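# Adjust deadbolt latch to longer backset on bench

## Task

Switch the deadbolt latch to its longer backset setting, keep it resting on the bench, and finish with neither arm touching the latch or any loose object in contact with it.

## Robot and tools

Robot: two 6-joint arms with parallel grippers, named left_arm and right_arm. The names are not image sides. Bases in the scene frame: left_arm at (-0.008, +0.329, 0) m, quat_wxyz (+1.000, 0, 0, -0.028); right_arm at (+0.028, -0.229, 0) m, quat_wxyz (+0.999, 0, 0, +0.053). Any mounting plates, and the metal frame behind the arms that holds them, are fixed obstacles.

Scene frame: origin on the table top midway between the arms, +z up, +x out over the table, left_arm on the +y side. Each gripper's fingers point along its own +z and close along its y. end_effector_position is the point between the finger pads, roughly 1 cm behind the tips. At long reach the reported hand position can be somewhat off.

Joint order per arm, used everywhere: waist (joint1), shoulder (joint2), elbow (joint3), wrist pitch (joint4), wrist yaw (joint5), wrist roll (joint6). Stated ranges in rad: waist -2.618 to 3.054, shoulder 0.000 to 3.142, elbow 0.000 to 3.142, wrist pitch -1.571 to 1.571, wrist yaw -1.571 to 1.571, wrist roll -2.094 to 2.094. True ends may differ by up to 0.036 rad.

Row format (shared by both motion tools): one flat list of 14 numbers, each in [-1, 1], covering both arms even if only one moves: left_arm's 6 joint values then its opening, then right_arm's 6 joint values then its opening. Joint values are scaled offsets, not poses: 1.0 equals 1.202 rad for waist, 1.258 shoulder, 1.238 elbow, 2.073 wrist pitch, 2.022 for wrist yaw and for wrist roll. Opening is absolute: +1 fully open, -1 closed.

execute_actions(actions): a list of actions run in order. Each action is a table of up to 15 rows; each row lasts one control step of 1/30 s, and a short table repeats its final row to fill 15 steps. Joint offsets in every row are measured from the arm's angles at the start of that action, not from the previous row; for a call's first action that means the latest reported angles. An action is rejected for both arms if it would push a joint more than 0.036 rad outside its range; if the first action fails this, or any action is malformed, nothing in the call runs. A joint aimed past its real end stops there, and the result may say "joint sent to its limit" (silence does not prove there is room). An empty list just returns state and images.

move(target, speed, blocking): target is one 14-number row; its offsets are taken from the Joint positions in the latest result that lists them, not from where the arm happens to be. All joints of both arms progress in step, so the hand traces a curve. Duration is 0.5 to 10 s; slower paths are cut off at 10 s. speed, 0.01 to 2 rad/s (default 0.5), caps the joint with the largest travel. Moves ignore obstacles and the other arm; faster moves and targets set deeper past a contact press harder. blocking=false returns after 0.5 s while motion continues; then use wait or stop before sending new rows or moves. The result adds a move: line giving the ending (done, off_target, moving, held, fault), limits=held or limits=none, and each arm's joint farthest from target.

wait(seconds): 0 to 10; arms keep their last command; returns early if a running move finishes. stop(): brakes a running move, needing some room; fingers keep going. zoom_image(camera, region): region [x0, y0, x1, y1] in pixels of that camera's last image, (0,0) top-left, at most 504 by 504. Cameras: cam_head_left, cam_head_right, cam_high, cam_low (672x504), cam_left_wrist, cam_right_wrist (504x504). show_instructions(): shows the reference images (here a deadbolt latch manual page). read_manual(section): licence texts, default "licences". finished_scene(scene): ends the current scene, given its number; irreversible, so the goal must already hold steadily.

Result lines: the state line gives each gripper's position (m) and quat_wxyz in the scene frame. Joint positions and Joint velocities list each arm's six joints (rad, rad/s) plus pad gap (m; 0.094 when fully open). Joint targets shows where joints are being driven now. grip_measured is the opening on the command scale. Joint torques carry offsets and noise. "joint command not followed" means a clearance check altered some joint targets. FAULT lines mean an arm stopped; MOTOR HOT warns from 75 °C, 90 °C pauses that arm, 100 °C makes it drop.

Motion behaviour: each joint's target is kept within a lead of its measured angle (0.202 rad waist, 0.258 shoulder, 0.238 elbow, 0.573 wrist pitch, 0.522 wrist yaw and roll), and targets that would move the hand over 70 mm away are pulled back, so big changes take several actions; finish leftovers with a new command. Arms can droop under zero offsets: re-aim at the wanted angles in a reply's first call, then send zeros. The simulation keeps running while you compose replies, holding the last command.

Gripping: to hold something, command an opening about 0.03 below grip_measured (less for a lighter hold). Readings can be off by about 1 mm. Pads give roughly 50 to 62 N, less on very thin parts.

Avoid: arms striking or pressing each other, dropping or slamming the latch, hard pushes, and anything leaving the table. Loose objects may occasionally get nudged by outside forces. Before finishing, release and back both grippers clear of the latch and anything touching it.

Each tool is called after "Request:" as a command line: name --argument value for each argument, lists and objects as JSON in quotes; but a table of rows of numbers goes row by row, as --pt "numbers of a row", without its own name.

Reference images:

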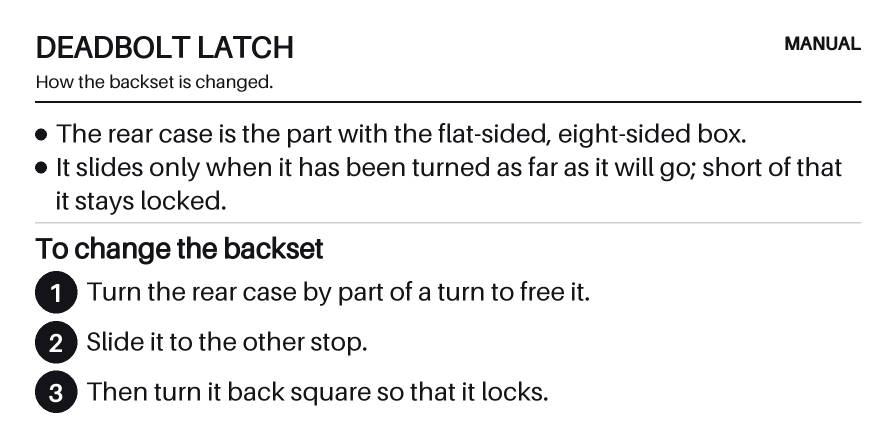

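## Session

Request:
execute_actions --actions '[]'

Scene clock: 0.00 s.
left_arm: end_effector_position=(+0.5827, +0.3156, +0.3089) grip_measured=-0.379 end_effector_quat_wxyz=(+0.595, +0.096, +0.777, +0.181) | right_arm: end_effector_position=(+0.2425, -0.1907, +0.1161) grip_measured=+1.000 end_effector_quat_wxyz=(+0.370, +0.402, +0.732, +0.408)
Joint names: [waist, shoulder, elbow, wrist pitch, wrist yaw, wrist roll]
Joint positions: left_arm=[-0.048  1.883  1.626  0.021 -0.269  0.354  0.029] | right_arm=[-0.367  0.104  0.156 -0.53  -0.541  1.077  0.094]
Joint velocities: left_arm=[-0.002  0.007  0.012  0.022  0.007 -0.007 -0.   ] | right_arm=[-0.012 -0.012 -0.007 -0.081  0.022 -0.022  0.   ]
Joint torques (N m, as the arm reports them, + toward a larger angle): no reading
Joint targets: left_arm=[-0.048 1.874 1.634 0.017 -0.270 0.351] | right_arm=[-0.367 0.096 0.159 -0.541 -0.541 1.071]

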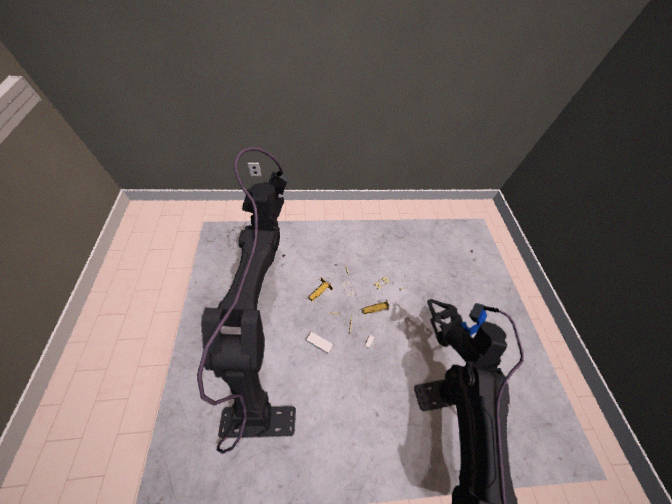

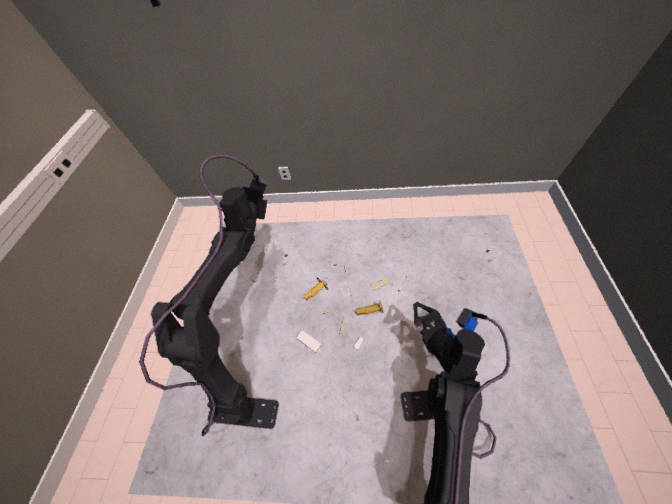

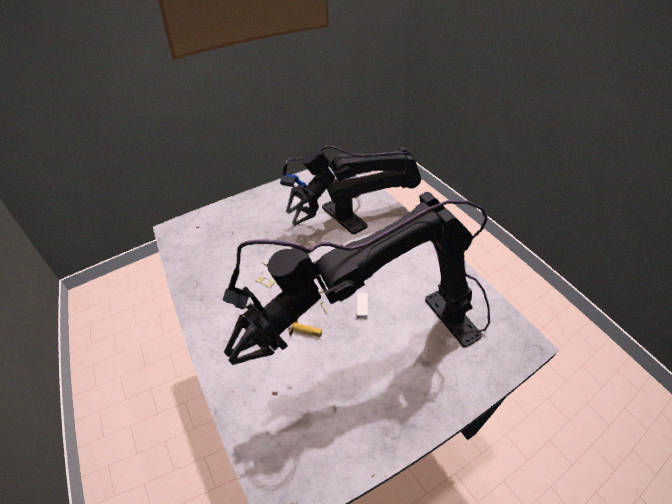

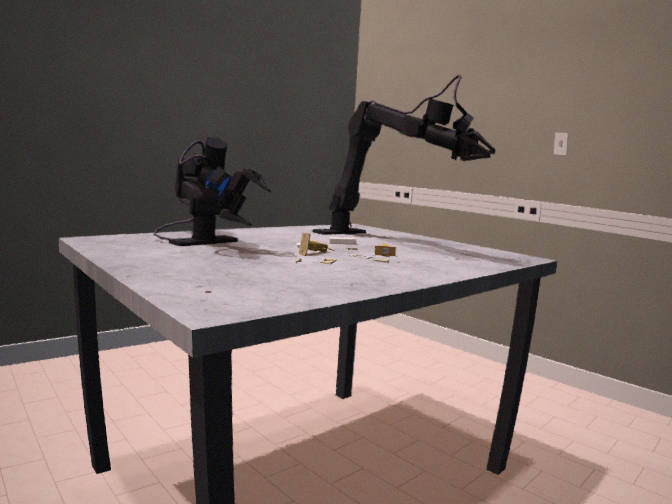

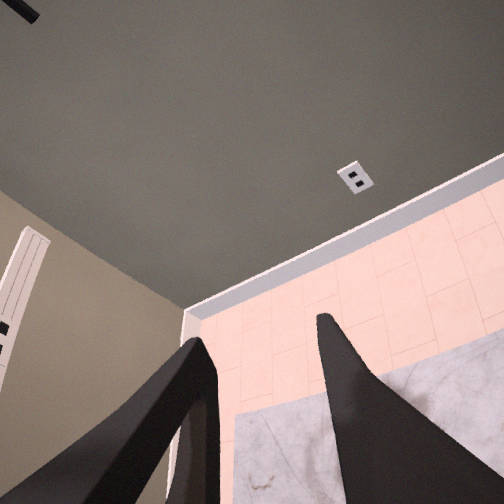

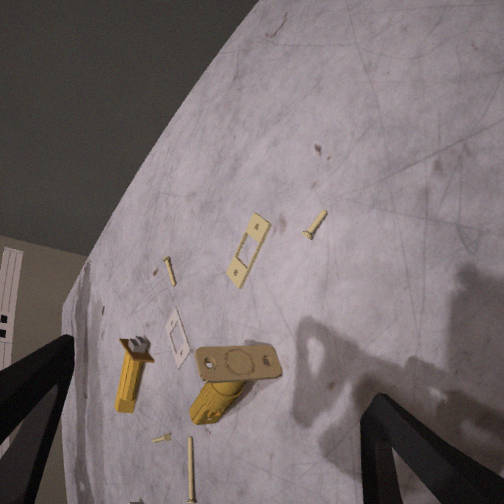

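Request:
zoom_image --camera "cam_head_left" --region '[290, 255, 430, 360]'

Request:
zoom_image --camera "cam_right_wrist" --region '[100, 300, 300, 450]'

Request:
zoom_image --camera "cam_low" --region '[280, 215, 420, 280]'

Region (290, 255, 430, 360) of cam_head_left's 672x504 image, scaled by 3.600, with more detail than that image has; it fills the top 378 rows of this view, and the rest is white.

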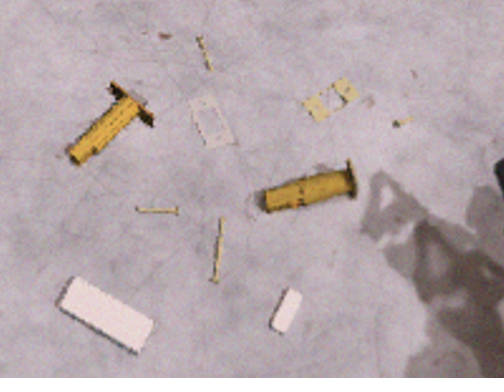

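Region (100, 300, 300, 450) of cam_right_wrist's 504x504 image, scaled by 2.520, with more detail than that image has; it fills the top 378 rows of this view, and the rest is white.

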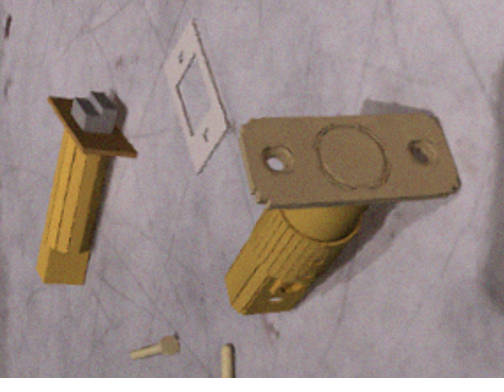

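Region (280, 215, 420, 280) of cam_low's 672x504 image, scaled by 3.600, with more detail than that image has; it fills the top 234 rows of this view, and the rest is white.

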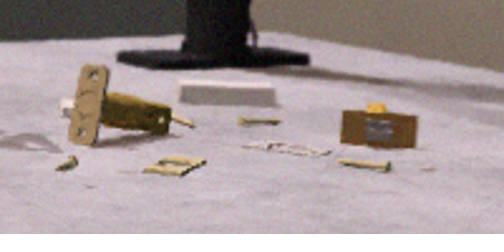

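Request:
move --target '[-0.2,-0.78,-0.85,0.1,0.133,-0.175,1, 0.634,1.0,1.0,-0.383,0.268,-0.533,1]' --speed 0.9

Request:
move --target '[0,0,0,0,0,0,1, 0,0.28,0.06,0,0,0,1]' --speed 0.7

Scene clock: 34.40 s.
left_arm: end_effector_position=(+0.3313, +0.2124, +0.2733) grip_measured=+1.000 end_effector_quat_wxyz=(+0.655, +0.128, +0.738, -0.105) | right_arm: end_effector_position=(+0.2679, -0.0977, +0.1977) grip_measured=+1.000 end_effector_quat_wxyz=(+0.127, -0.237, +0.962, +0.037)
Joint names: [waist, shoulder, elbow, wrist pitch, wrist yaw, wrist roll]
Joint positions: left_arm=[-0.281  0.924  0.581  0.222 -0.007  0.013  0.094] | right_arm=[ 0.387  1.356  1.359 -1.309 -0.009  0.011  0.094]
Joint velocities: left_arm=[-0.007 -0.012 -0.007 -0.007  0.037 -0.007  0.   ] | right_arm=[-0.007 -0.017 -0.002 -0.007  0.037 -0.007  0.   ]
Joint torques (N m, as the arm reports them, + toward a larger angle): left_arm=[-0.54 -3.27  7.82  2.18  0.04 -0.14] | right_arm=[ 0.64 -3.87 10.15  0.53  0.08 -0.08]
Joint targets: left_arm=[-0.289 0.902 0.574 0.228 -0.000 0.000] | right_arm=[0.395 1.362 1.394 -1.324 0.001 -0.001]
move: off_target (left_arm, right_arm); limits=none; left_arm: farthest joint: the shoulder, 0.023 radians from its target (0.981 radians at the start); right_arm: farthest joint: the elbow, 0.035 radians from its target (1.238 radians at the start)

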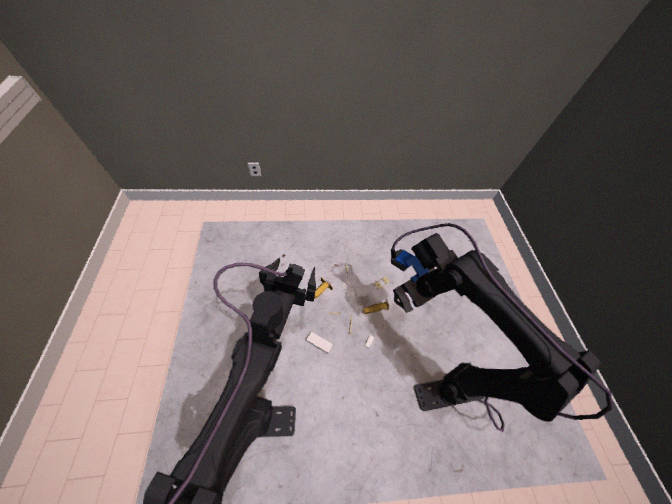

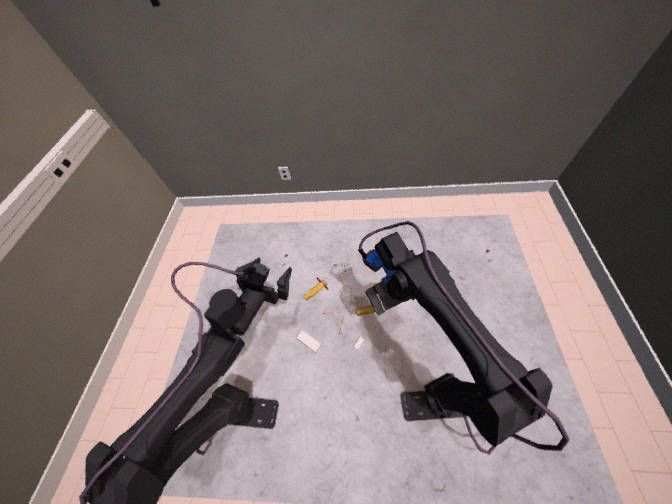

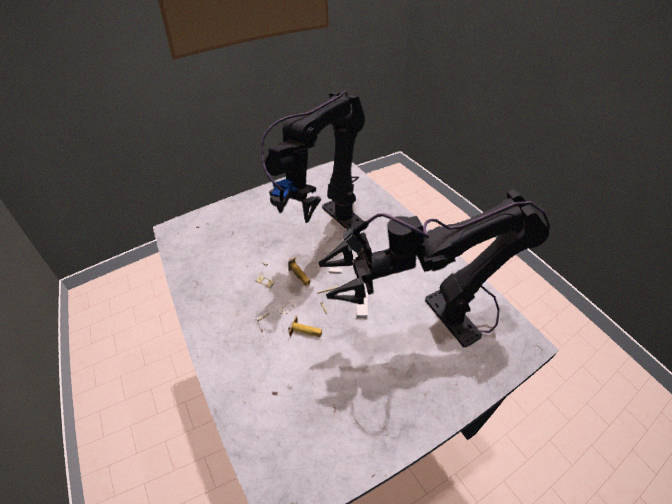

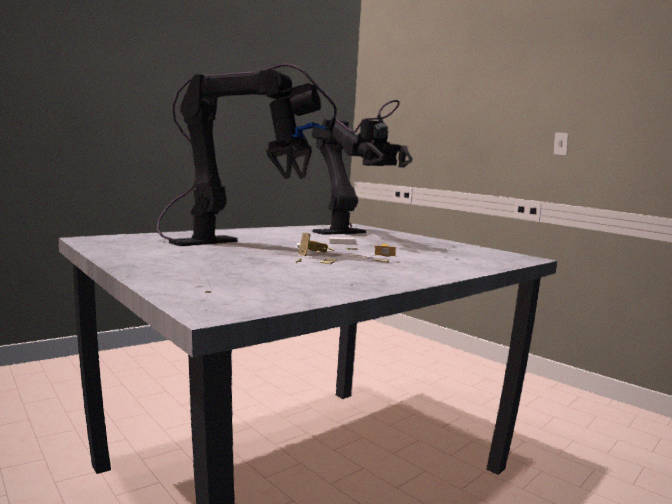

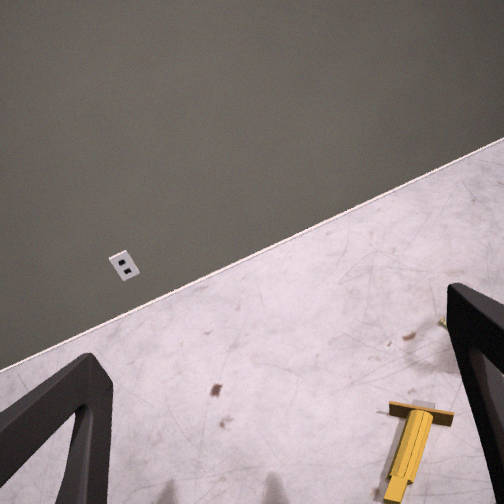

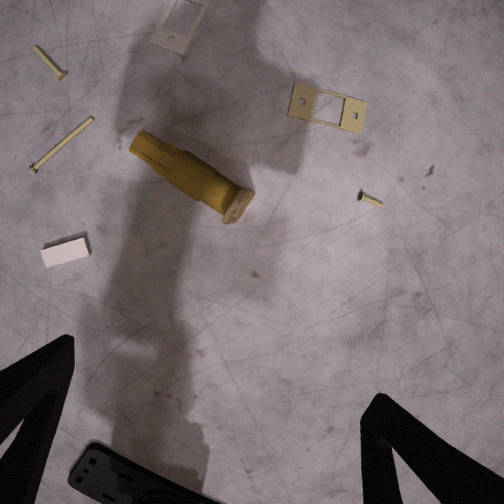

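Scene clock: 35.37 s.
left_arm: end_effector_position=(+0.3313, +0.2124, +0.2733) grip_measured=+1.000 end_effector_quat_wxyz=(+0.655, +0.128, +0.738, -0.105) | right_arm: end_effector_position=(+0.2875, -0.0872, +0.1154) grip_measured=+1.000 end_effector_quat_wxyz=(-0.022, -0.238, +0.971, -0.001)
Joint names: [waist, shoulder, elbow, wrist pitch, wrist yaw, wrist roll]
Joint positions: left_arm=[-0.281  0.924  0.581  0.222 -0.007  0.013  0.094] | right_arm=[ 0.387  1.703  1.397 -1.307 -0.009  0.011  0.094]
Joint velocities: left_arm=[-0.007 -0.012  0.007  0.037 -0.007 -0.007  0.   ] | right_arm=[-0.012  0.007 -0.002 -0.022 -0.022 -0.037  0.   ]
Joint torques (N m, as the arm reports them, + toward a larger angle): left_arm=[-0.01 -1.4   8.51  2.13  0.   -0.05] | right_arm=[-0.18 -7.15  9.82  0.02  0.03  0.05]
Joint targets: left_arm=[-0.281 0.924 0.581 0.222 -0.007 0.013] | right_arm=[0.387 1.708 1.433 -1.309 -0.009 0.011]
move: off_target (right_arm); limits=none; left_arm: farthest joint: the waist, 0.000 radians from its target (0.000 radians at the start); right_arm: farthest joint: the elbow, 0.036 radians from its target (0.074 radians at the start)

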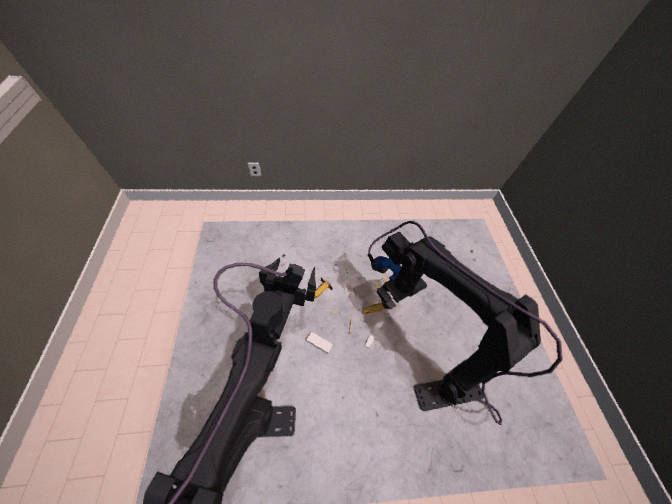

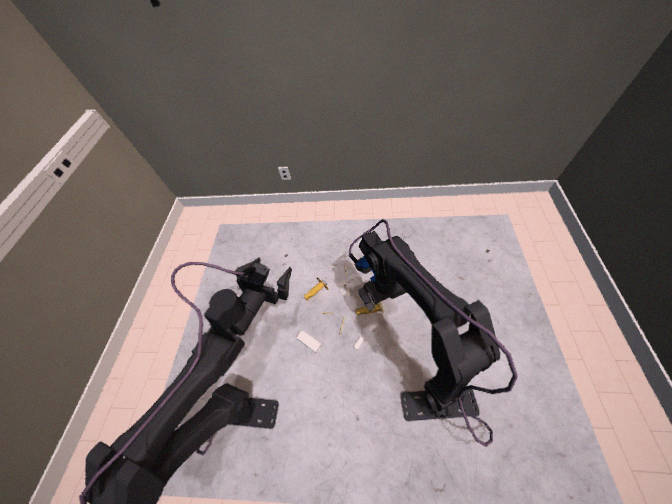

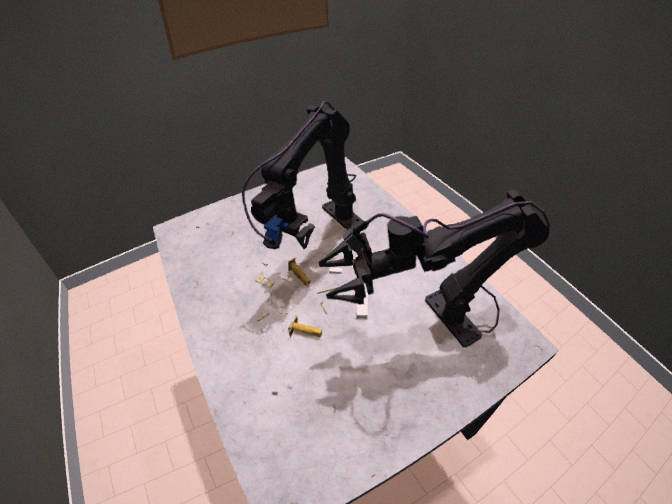

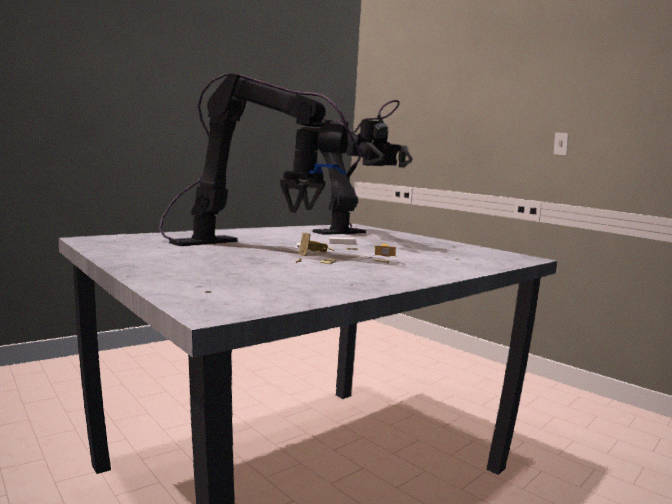

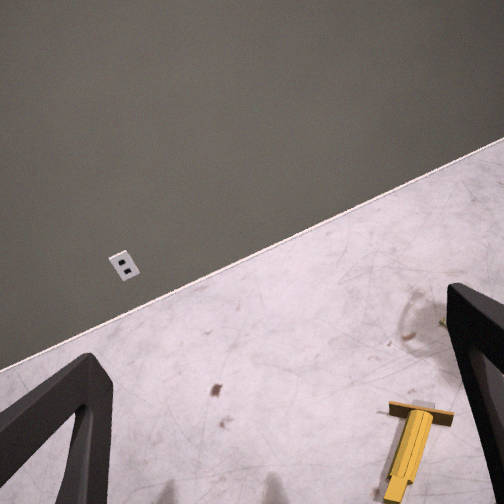

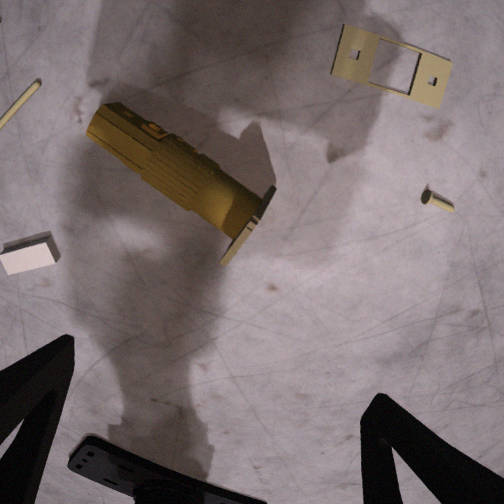

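Request:
move --target '[0,0,0,0,0,0,1, 0.015,0.043,-0.03,0.068,0.004,0.975,0.3]' --speed 1.3

Request:
execute_actions --actions '[]'

Scene clock: 54.27 s.
left_arm: end_effector_position=(+0.3313, +0.2124, +0.2733) grip_measured=+1.000 end_effector_quat_wxyz=(+0.655, +0.128, +0.738, -0.105) | right_arm: end_effector_position=(+0.3167, -0.0690, +0.1053) grip_measured=+0.302 end_effector_quat_wxyz=(+0.006, +0.671, +0.741, +0.030)
Joint names: [waist, shoulder, elbow, wrist pitch, wrist yaw, wrist roll]
Joint positions: left_arm=[-0.281  0.924  0.581  0.222 -0.007  0.013  0.094] | right_arm=[ 0.394  1.739  1.397 -1.168 -0.009  1.97   0.061]
Joint velocities: left_arm=[ 0.012  0.007  0.002 -0.022 -0.022  0.007  0.   ] | right_arm=[ 0.007  0.002  0.012 -0.007  0.022  0.081 -0.   ]
Joint torques (N m, as the arm reports them, + toward a larger angle): left_arm=[-0.04 -1.39  8.47  2.15 -0.01 -0.04] | right_arm=[ 0.7  -6.65  4.03  0.29  0.08  0.07]
Joint targets: left_arm=[-0.281 0.924 0.581 0.222 -0.007 0.013] | right_arm=[0.405 1.757 1.360 -1.166 -0.001 1.982]
move: off_target (right_arm); limits=none; left_arm: farthest joint: the waist, 0.000 radians from its target (0.000 radians at the start); right_arm: farthest joint: the elbow, 0.037 radians from its target (0.037 radians at the start)

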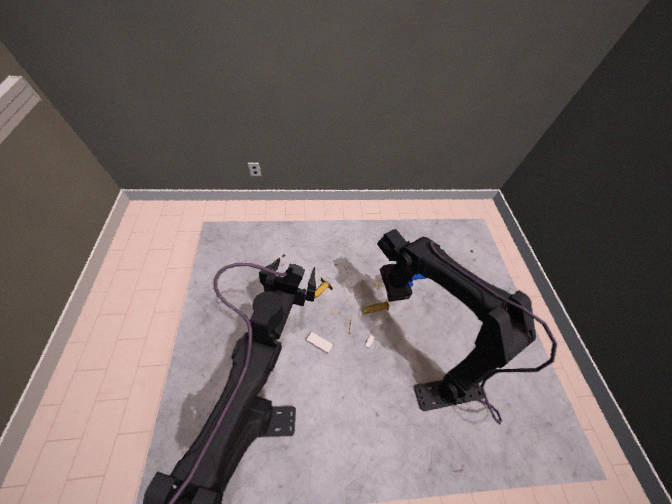

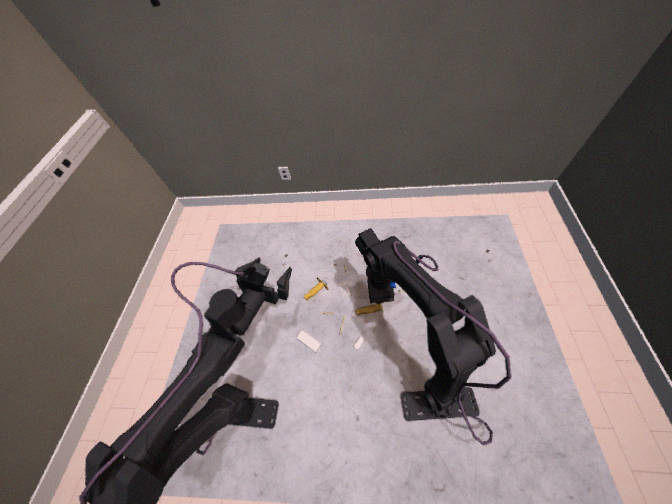

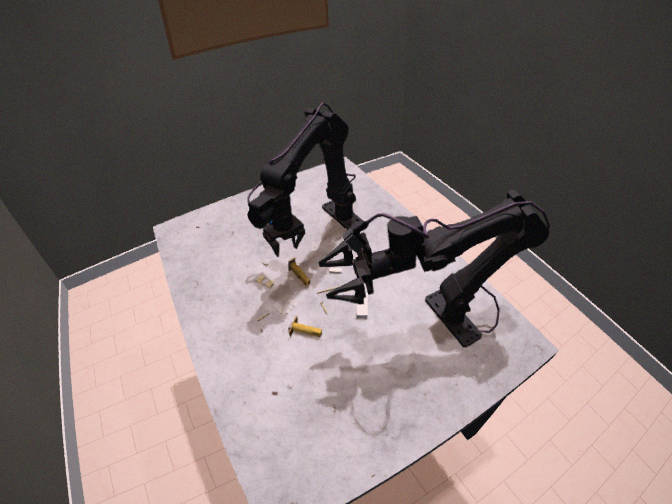

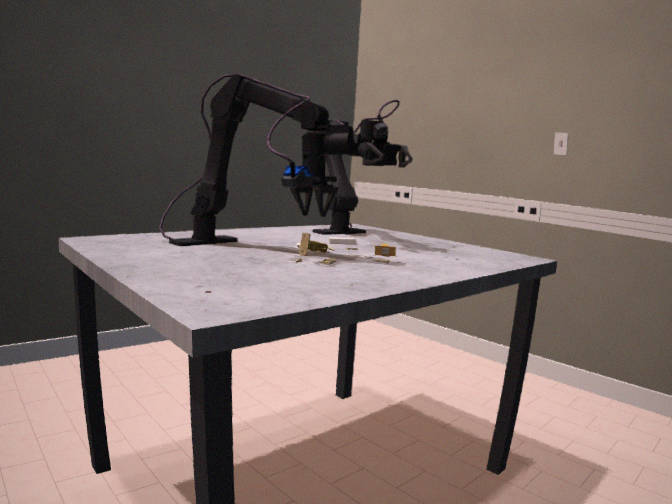

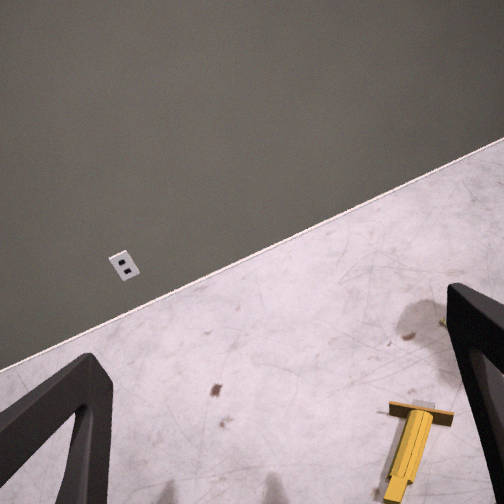

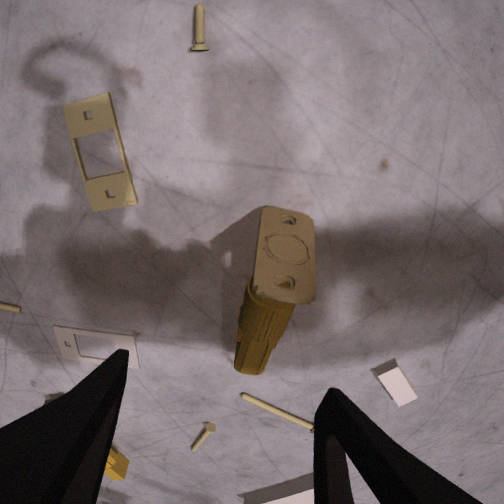

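Scene clock: 54.27 s.
left_arm: end_effector_position=(+0.3313, +0.2124, +0.2733) grip_measured=+1.000 end_effector_quat_wxyz=(+0.655, +0.128, +0.738, -0.105) | right_arm: end_effector_position=(+0.3167, -0.0690, +0.1053) grip_measured=+0.302 end_effector_quat_wxyz=(+0.006, +0.671, +0.741, +0.030)
Joint names: [waist, shoulder, elbow, wrist pitch, wrist yaw, wrist roll]
Joint positions: left_arm=[-0.281  0.924  0.581  0.222 -0.007  0.013  0.094] | right_arm=[ 0.394  1.739  1.397 -1.168 -0.009  1.97   0.061]
Joint velocities: left_arm=[ 0.012  0.007  0.002 -0.022 -0.022  0.007  0.   ] | right_arm=[ 0.007  0.002  0.012 -0.007  0.022  0.081 -0.   ]
Joint torques (N m, as the arm reports them, + toward a larger angle): left_arm=[-0.04 -1.39  8.47  2.15 -0.01 -0.04] | right_arm=[ 0.7  -6.65  4.03  0.29  0.08  0.07]
Joint targets: left_arm=[-0.281 0.924 0.581 0.222 -0.007 0.013] | right_arm=[0.405 1.757 1.360 -1.166 -0.001 1.982]

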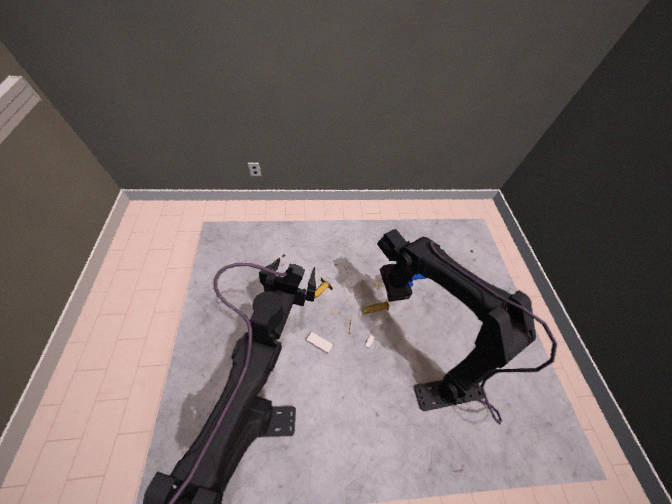

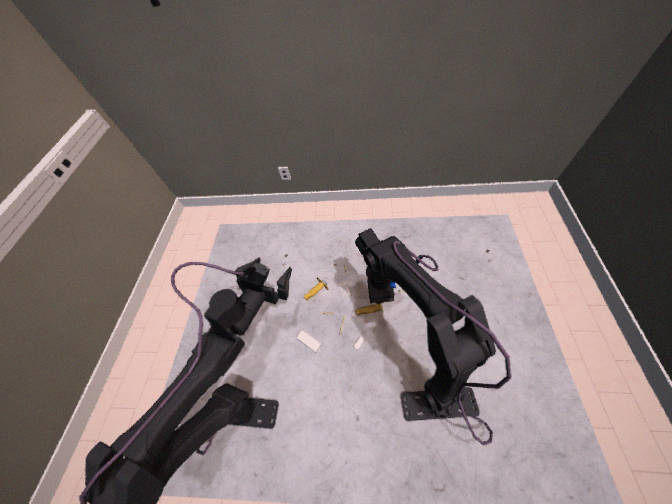

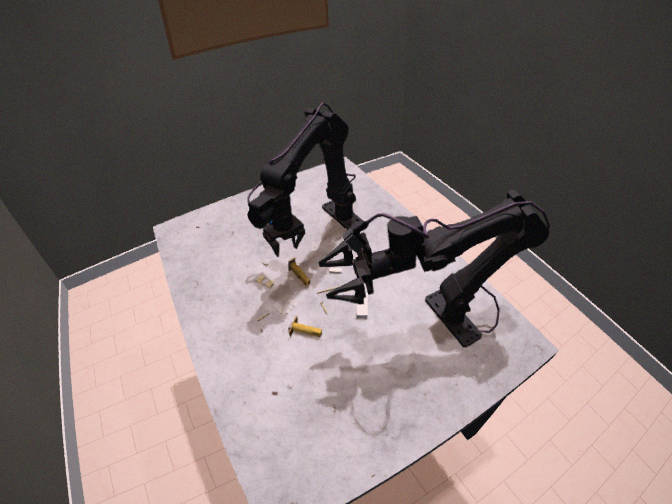

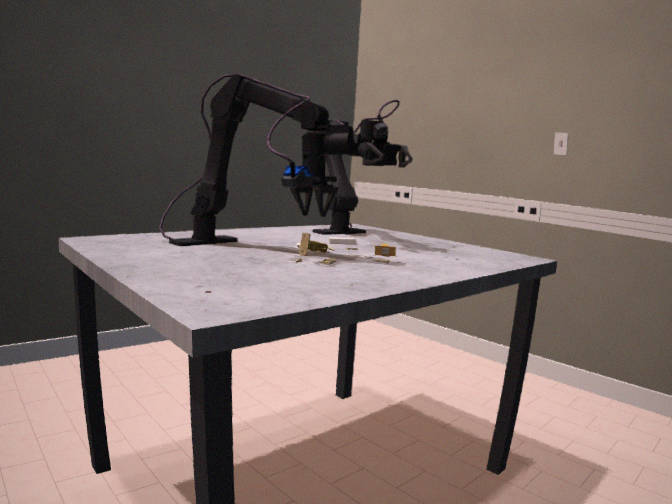

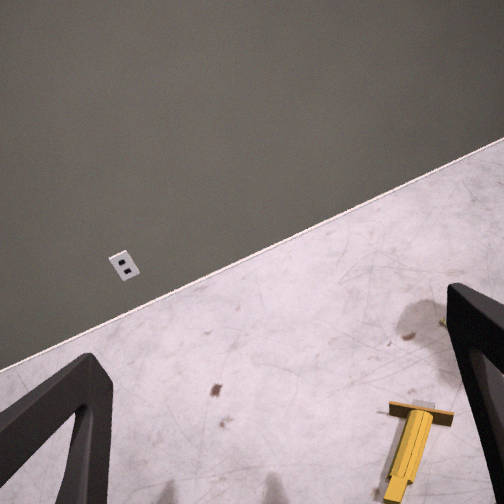

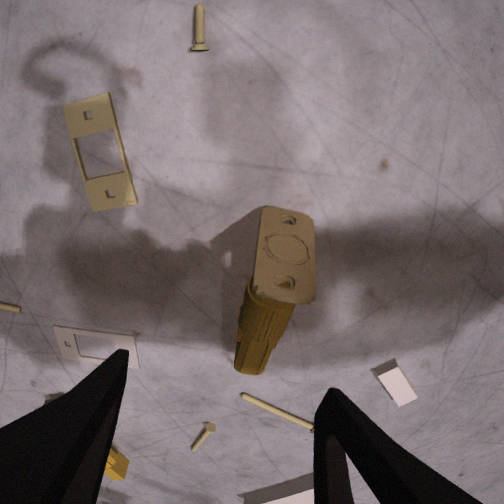

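Request:
move --target '[0,0,0,0,0,0,1, 0.013,0.034,-0.148,0.056,0,0,0.3]' --speed 0.25

Scene clock: 62.60 s.
left_arm: end_effector_position=(+0.3313, +0.2124, +0.2733) grip_measured=+1.000 end_effector_quat_wxyz=(+0.655, +0.128, +0.738, -0.105) | right_arm: end_effector_position=(+0.2978, -0.0772, +0.0568) grip_measured=+0.302 end_effector_quat_wxyz=(-0.007, +0.669, +0.743, -0.005)
Joint names: [waist, shoulder, elbow, wrist pitch, wrist yaw, wrist roll]
Joint positions: left_arm=[-0.281  0.924  0.581  0.222 -0.007  0.013  0.094] | right_arm=[ 0.4    1.768  1.237 -1.054 -0.009  1.971  0.061]
Joint velocities: left_arm=[-0.017  0.012  0.007 -0.007  0.007  0.007  0.   ] | right_arm=[-0.007  0.007 -0.007  0.007 -0.051 -0.022  0.001]
Joint torques (N m, as the arm reports them, + toward a larger angle): left_arm=[ 0.01 -1.38  8.45  2.14 -0.01 -0.04] | right_arm=[ 0.71 -7.07  4.88  0.19  0.   -0.02]
Joint targets: left_arm=[-0.281 0.924 0.581 0.222 -0.007 0.013] | right_arm=[0.410 1.782 1.214 -1.051 -0.009 1.971]
move: off_target (right_arm); limits=none; left_arm: farthest joint: the waist, 0.000 radians from its target (0.000 radians at the start); right_arm: farthest joint: the elbow, 0.023 radians from its target (0.183 radians at the start)

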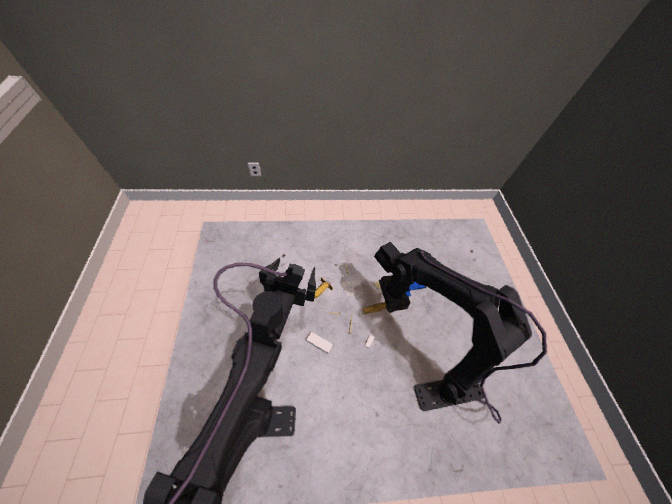

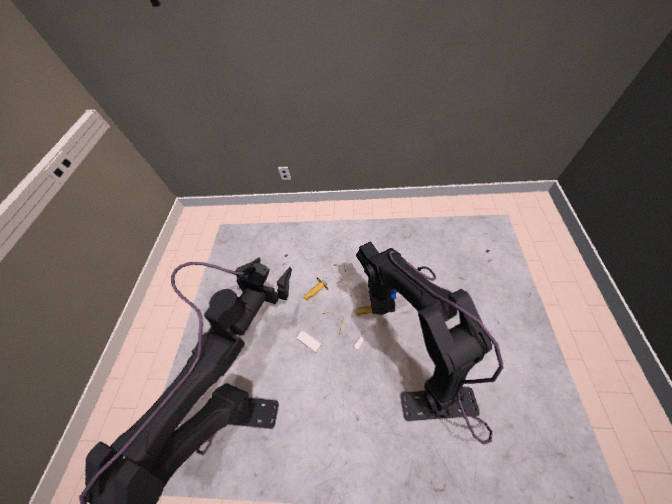

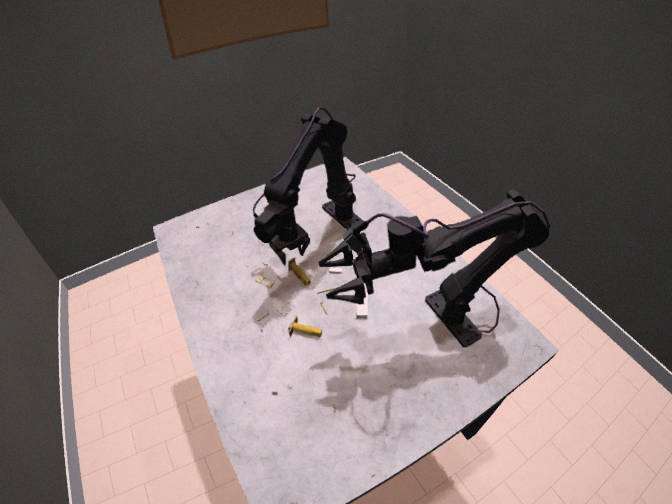

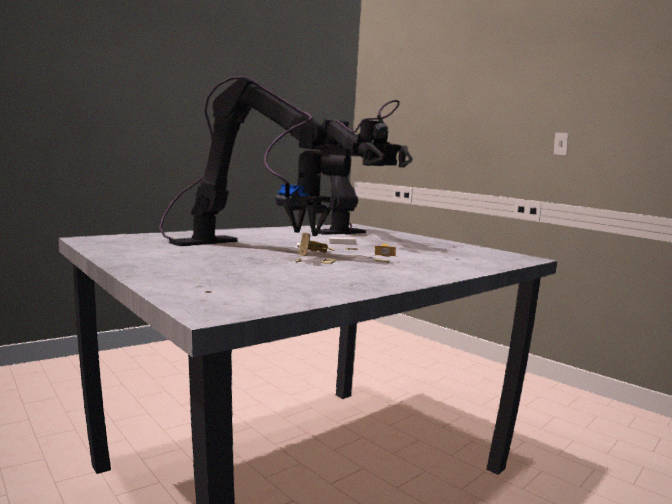

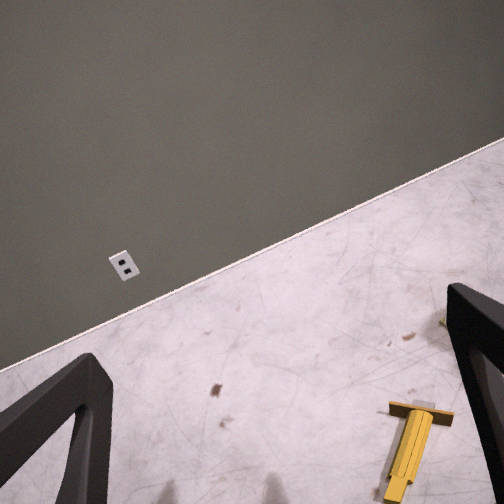

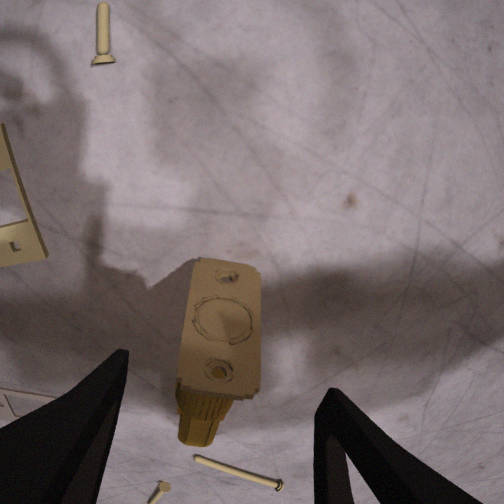

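Request:
move --target '[0,0,0,0,0,0,1, 0,0.045,-0.096,0.073,0,0,0.1]' --speed 0.2

Request:
zoom_image --camera "cam_low" --region '[270, 190, 370, 270]'

Request:
zoom_image --camera "cam_high" --region '[250, 220, 350, 300]'

Scene clock: 70.40 s.
left_arm: end_effector_position=(+0.3313, +0.2124, +0.2733) grip_measured=+1.000 end_effector_quat_wxyz=(+0.655, +0.128, +0.738, -0.105) | right_arm: end_effector_position=(+0.2996, -0.0762, +0.0227) grip_measured=+0.102 end_effector_quat_wxyz=(-0.004, +0.669, +0.743, +0.002)
Joint names: [waist, shoulder, elbow, wrist pitch, wrist yaw, wrist roll]
Joint positions: left_arm=[-0.281  0.924  0.581  0.222 -0.007  0.013  0.094] | right_arm=[ 0.4    1.808  1.143 -0.905 -0.009  1.971  0.052]
Joint velocities: left_arm=[ 0.002  0.002  0.012 -0.007  0.037 -0.022  0.   ] | right_arm=[ 0.002 -0.012 -0.002  0.007 -0.051  0.066  0.001]
Joint torques (N m, as the arm reports them, + toward a larger angle): left_arm=[-0.06 -1.37  8.43  2.14  0.   -0.05] | right_arm=[-0.08 -6.85  4.45  0.16 -0.02  0.02]
Joint targets: left_arm=[-0.281 0.924 0.581 0.222 -0.007 0.013] | right_arm=[0.400 1.824 1.118 -0.903 -0.009 1.971]
move: off_target (right_arm); limits=none; left_arm: farthest joint: the waist, 0.000 radians from its target (0.000 radians at the start); right_arm: farthest joint: the elbow, 0.024 radians from its target (0.119 radians at the start)

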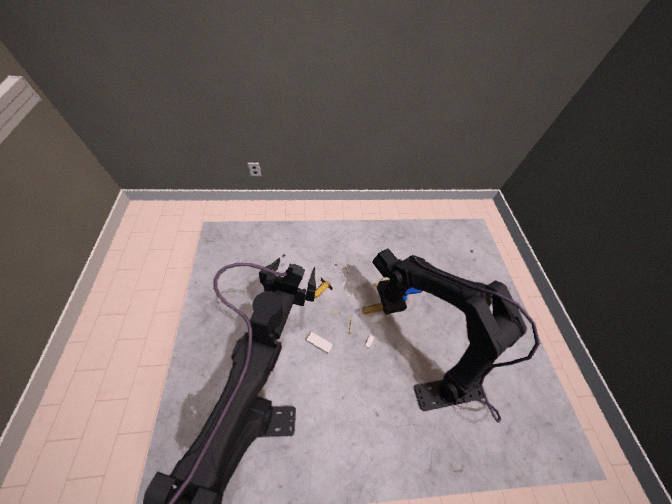

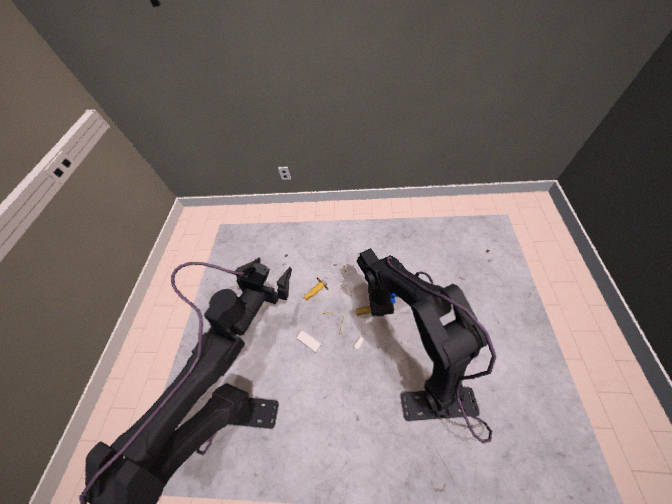

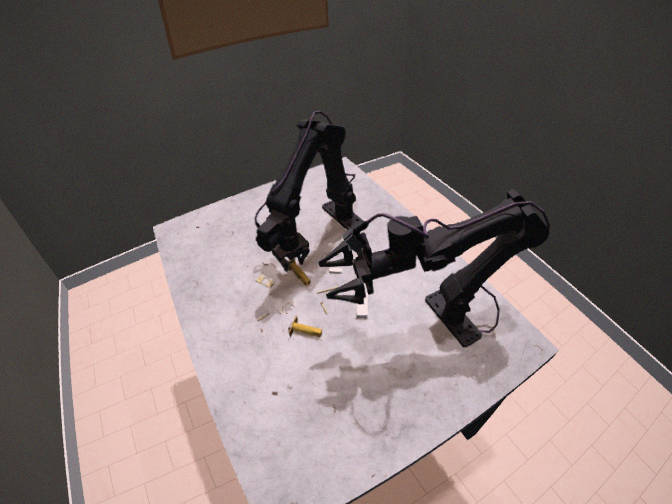

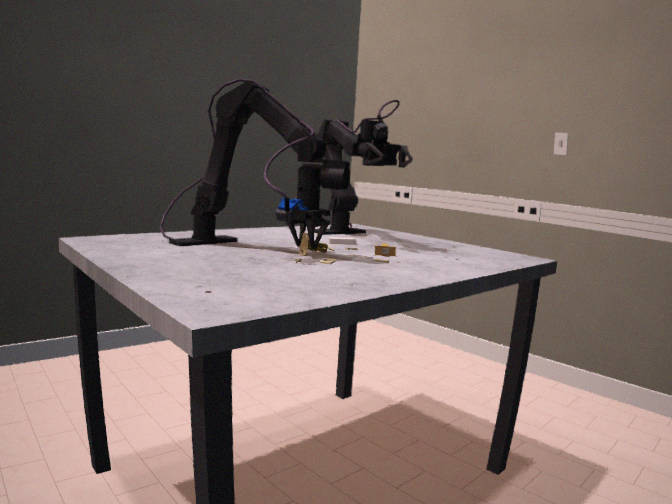

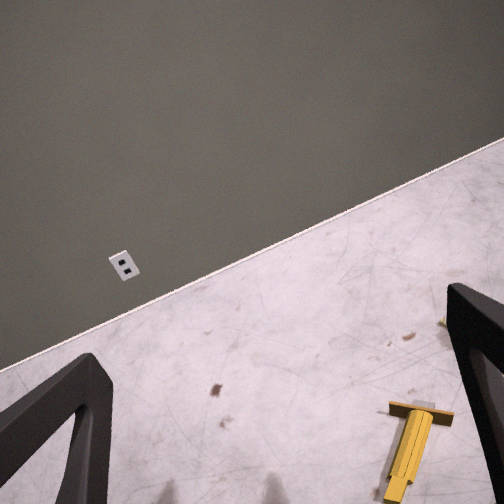

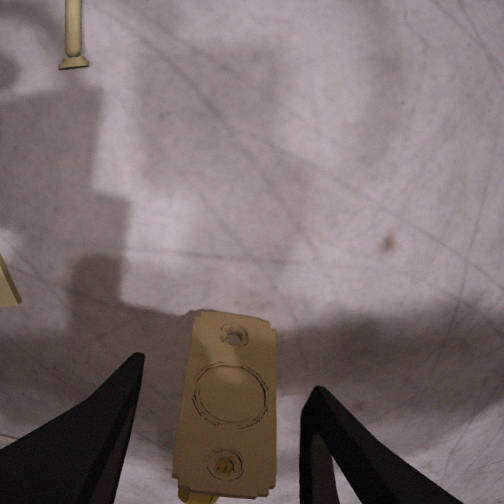

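Region (270, 190, 370, 270) of cam_low's 672x504 image, scaled by 5.040, with more detail than that image has; it fills the top 403 rows of this view, and the rest is white.

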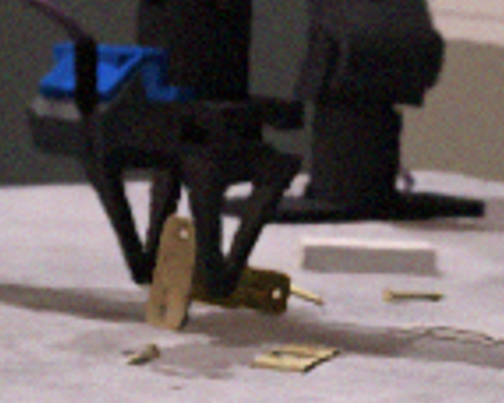

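Region (250, 220, 350, 300) of cam_high's 672x504 image, scaled by 5.040, with more detail than that image has; it fills the top 403 rows of this view, and the rest is white.

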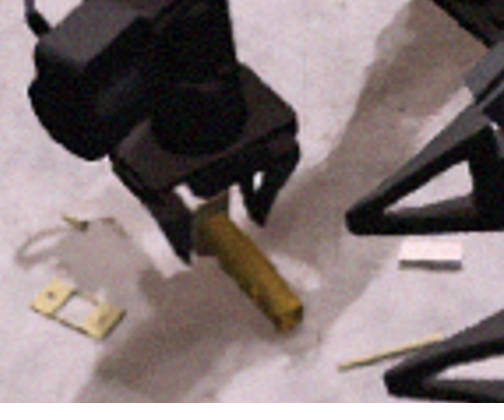

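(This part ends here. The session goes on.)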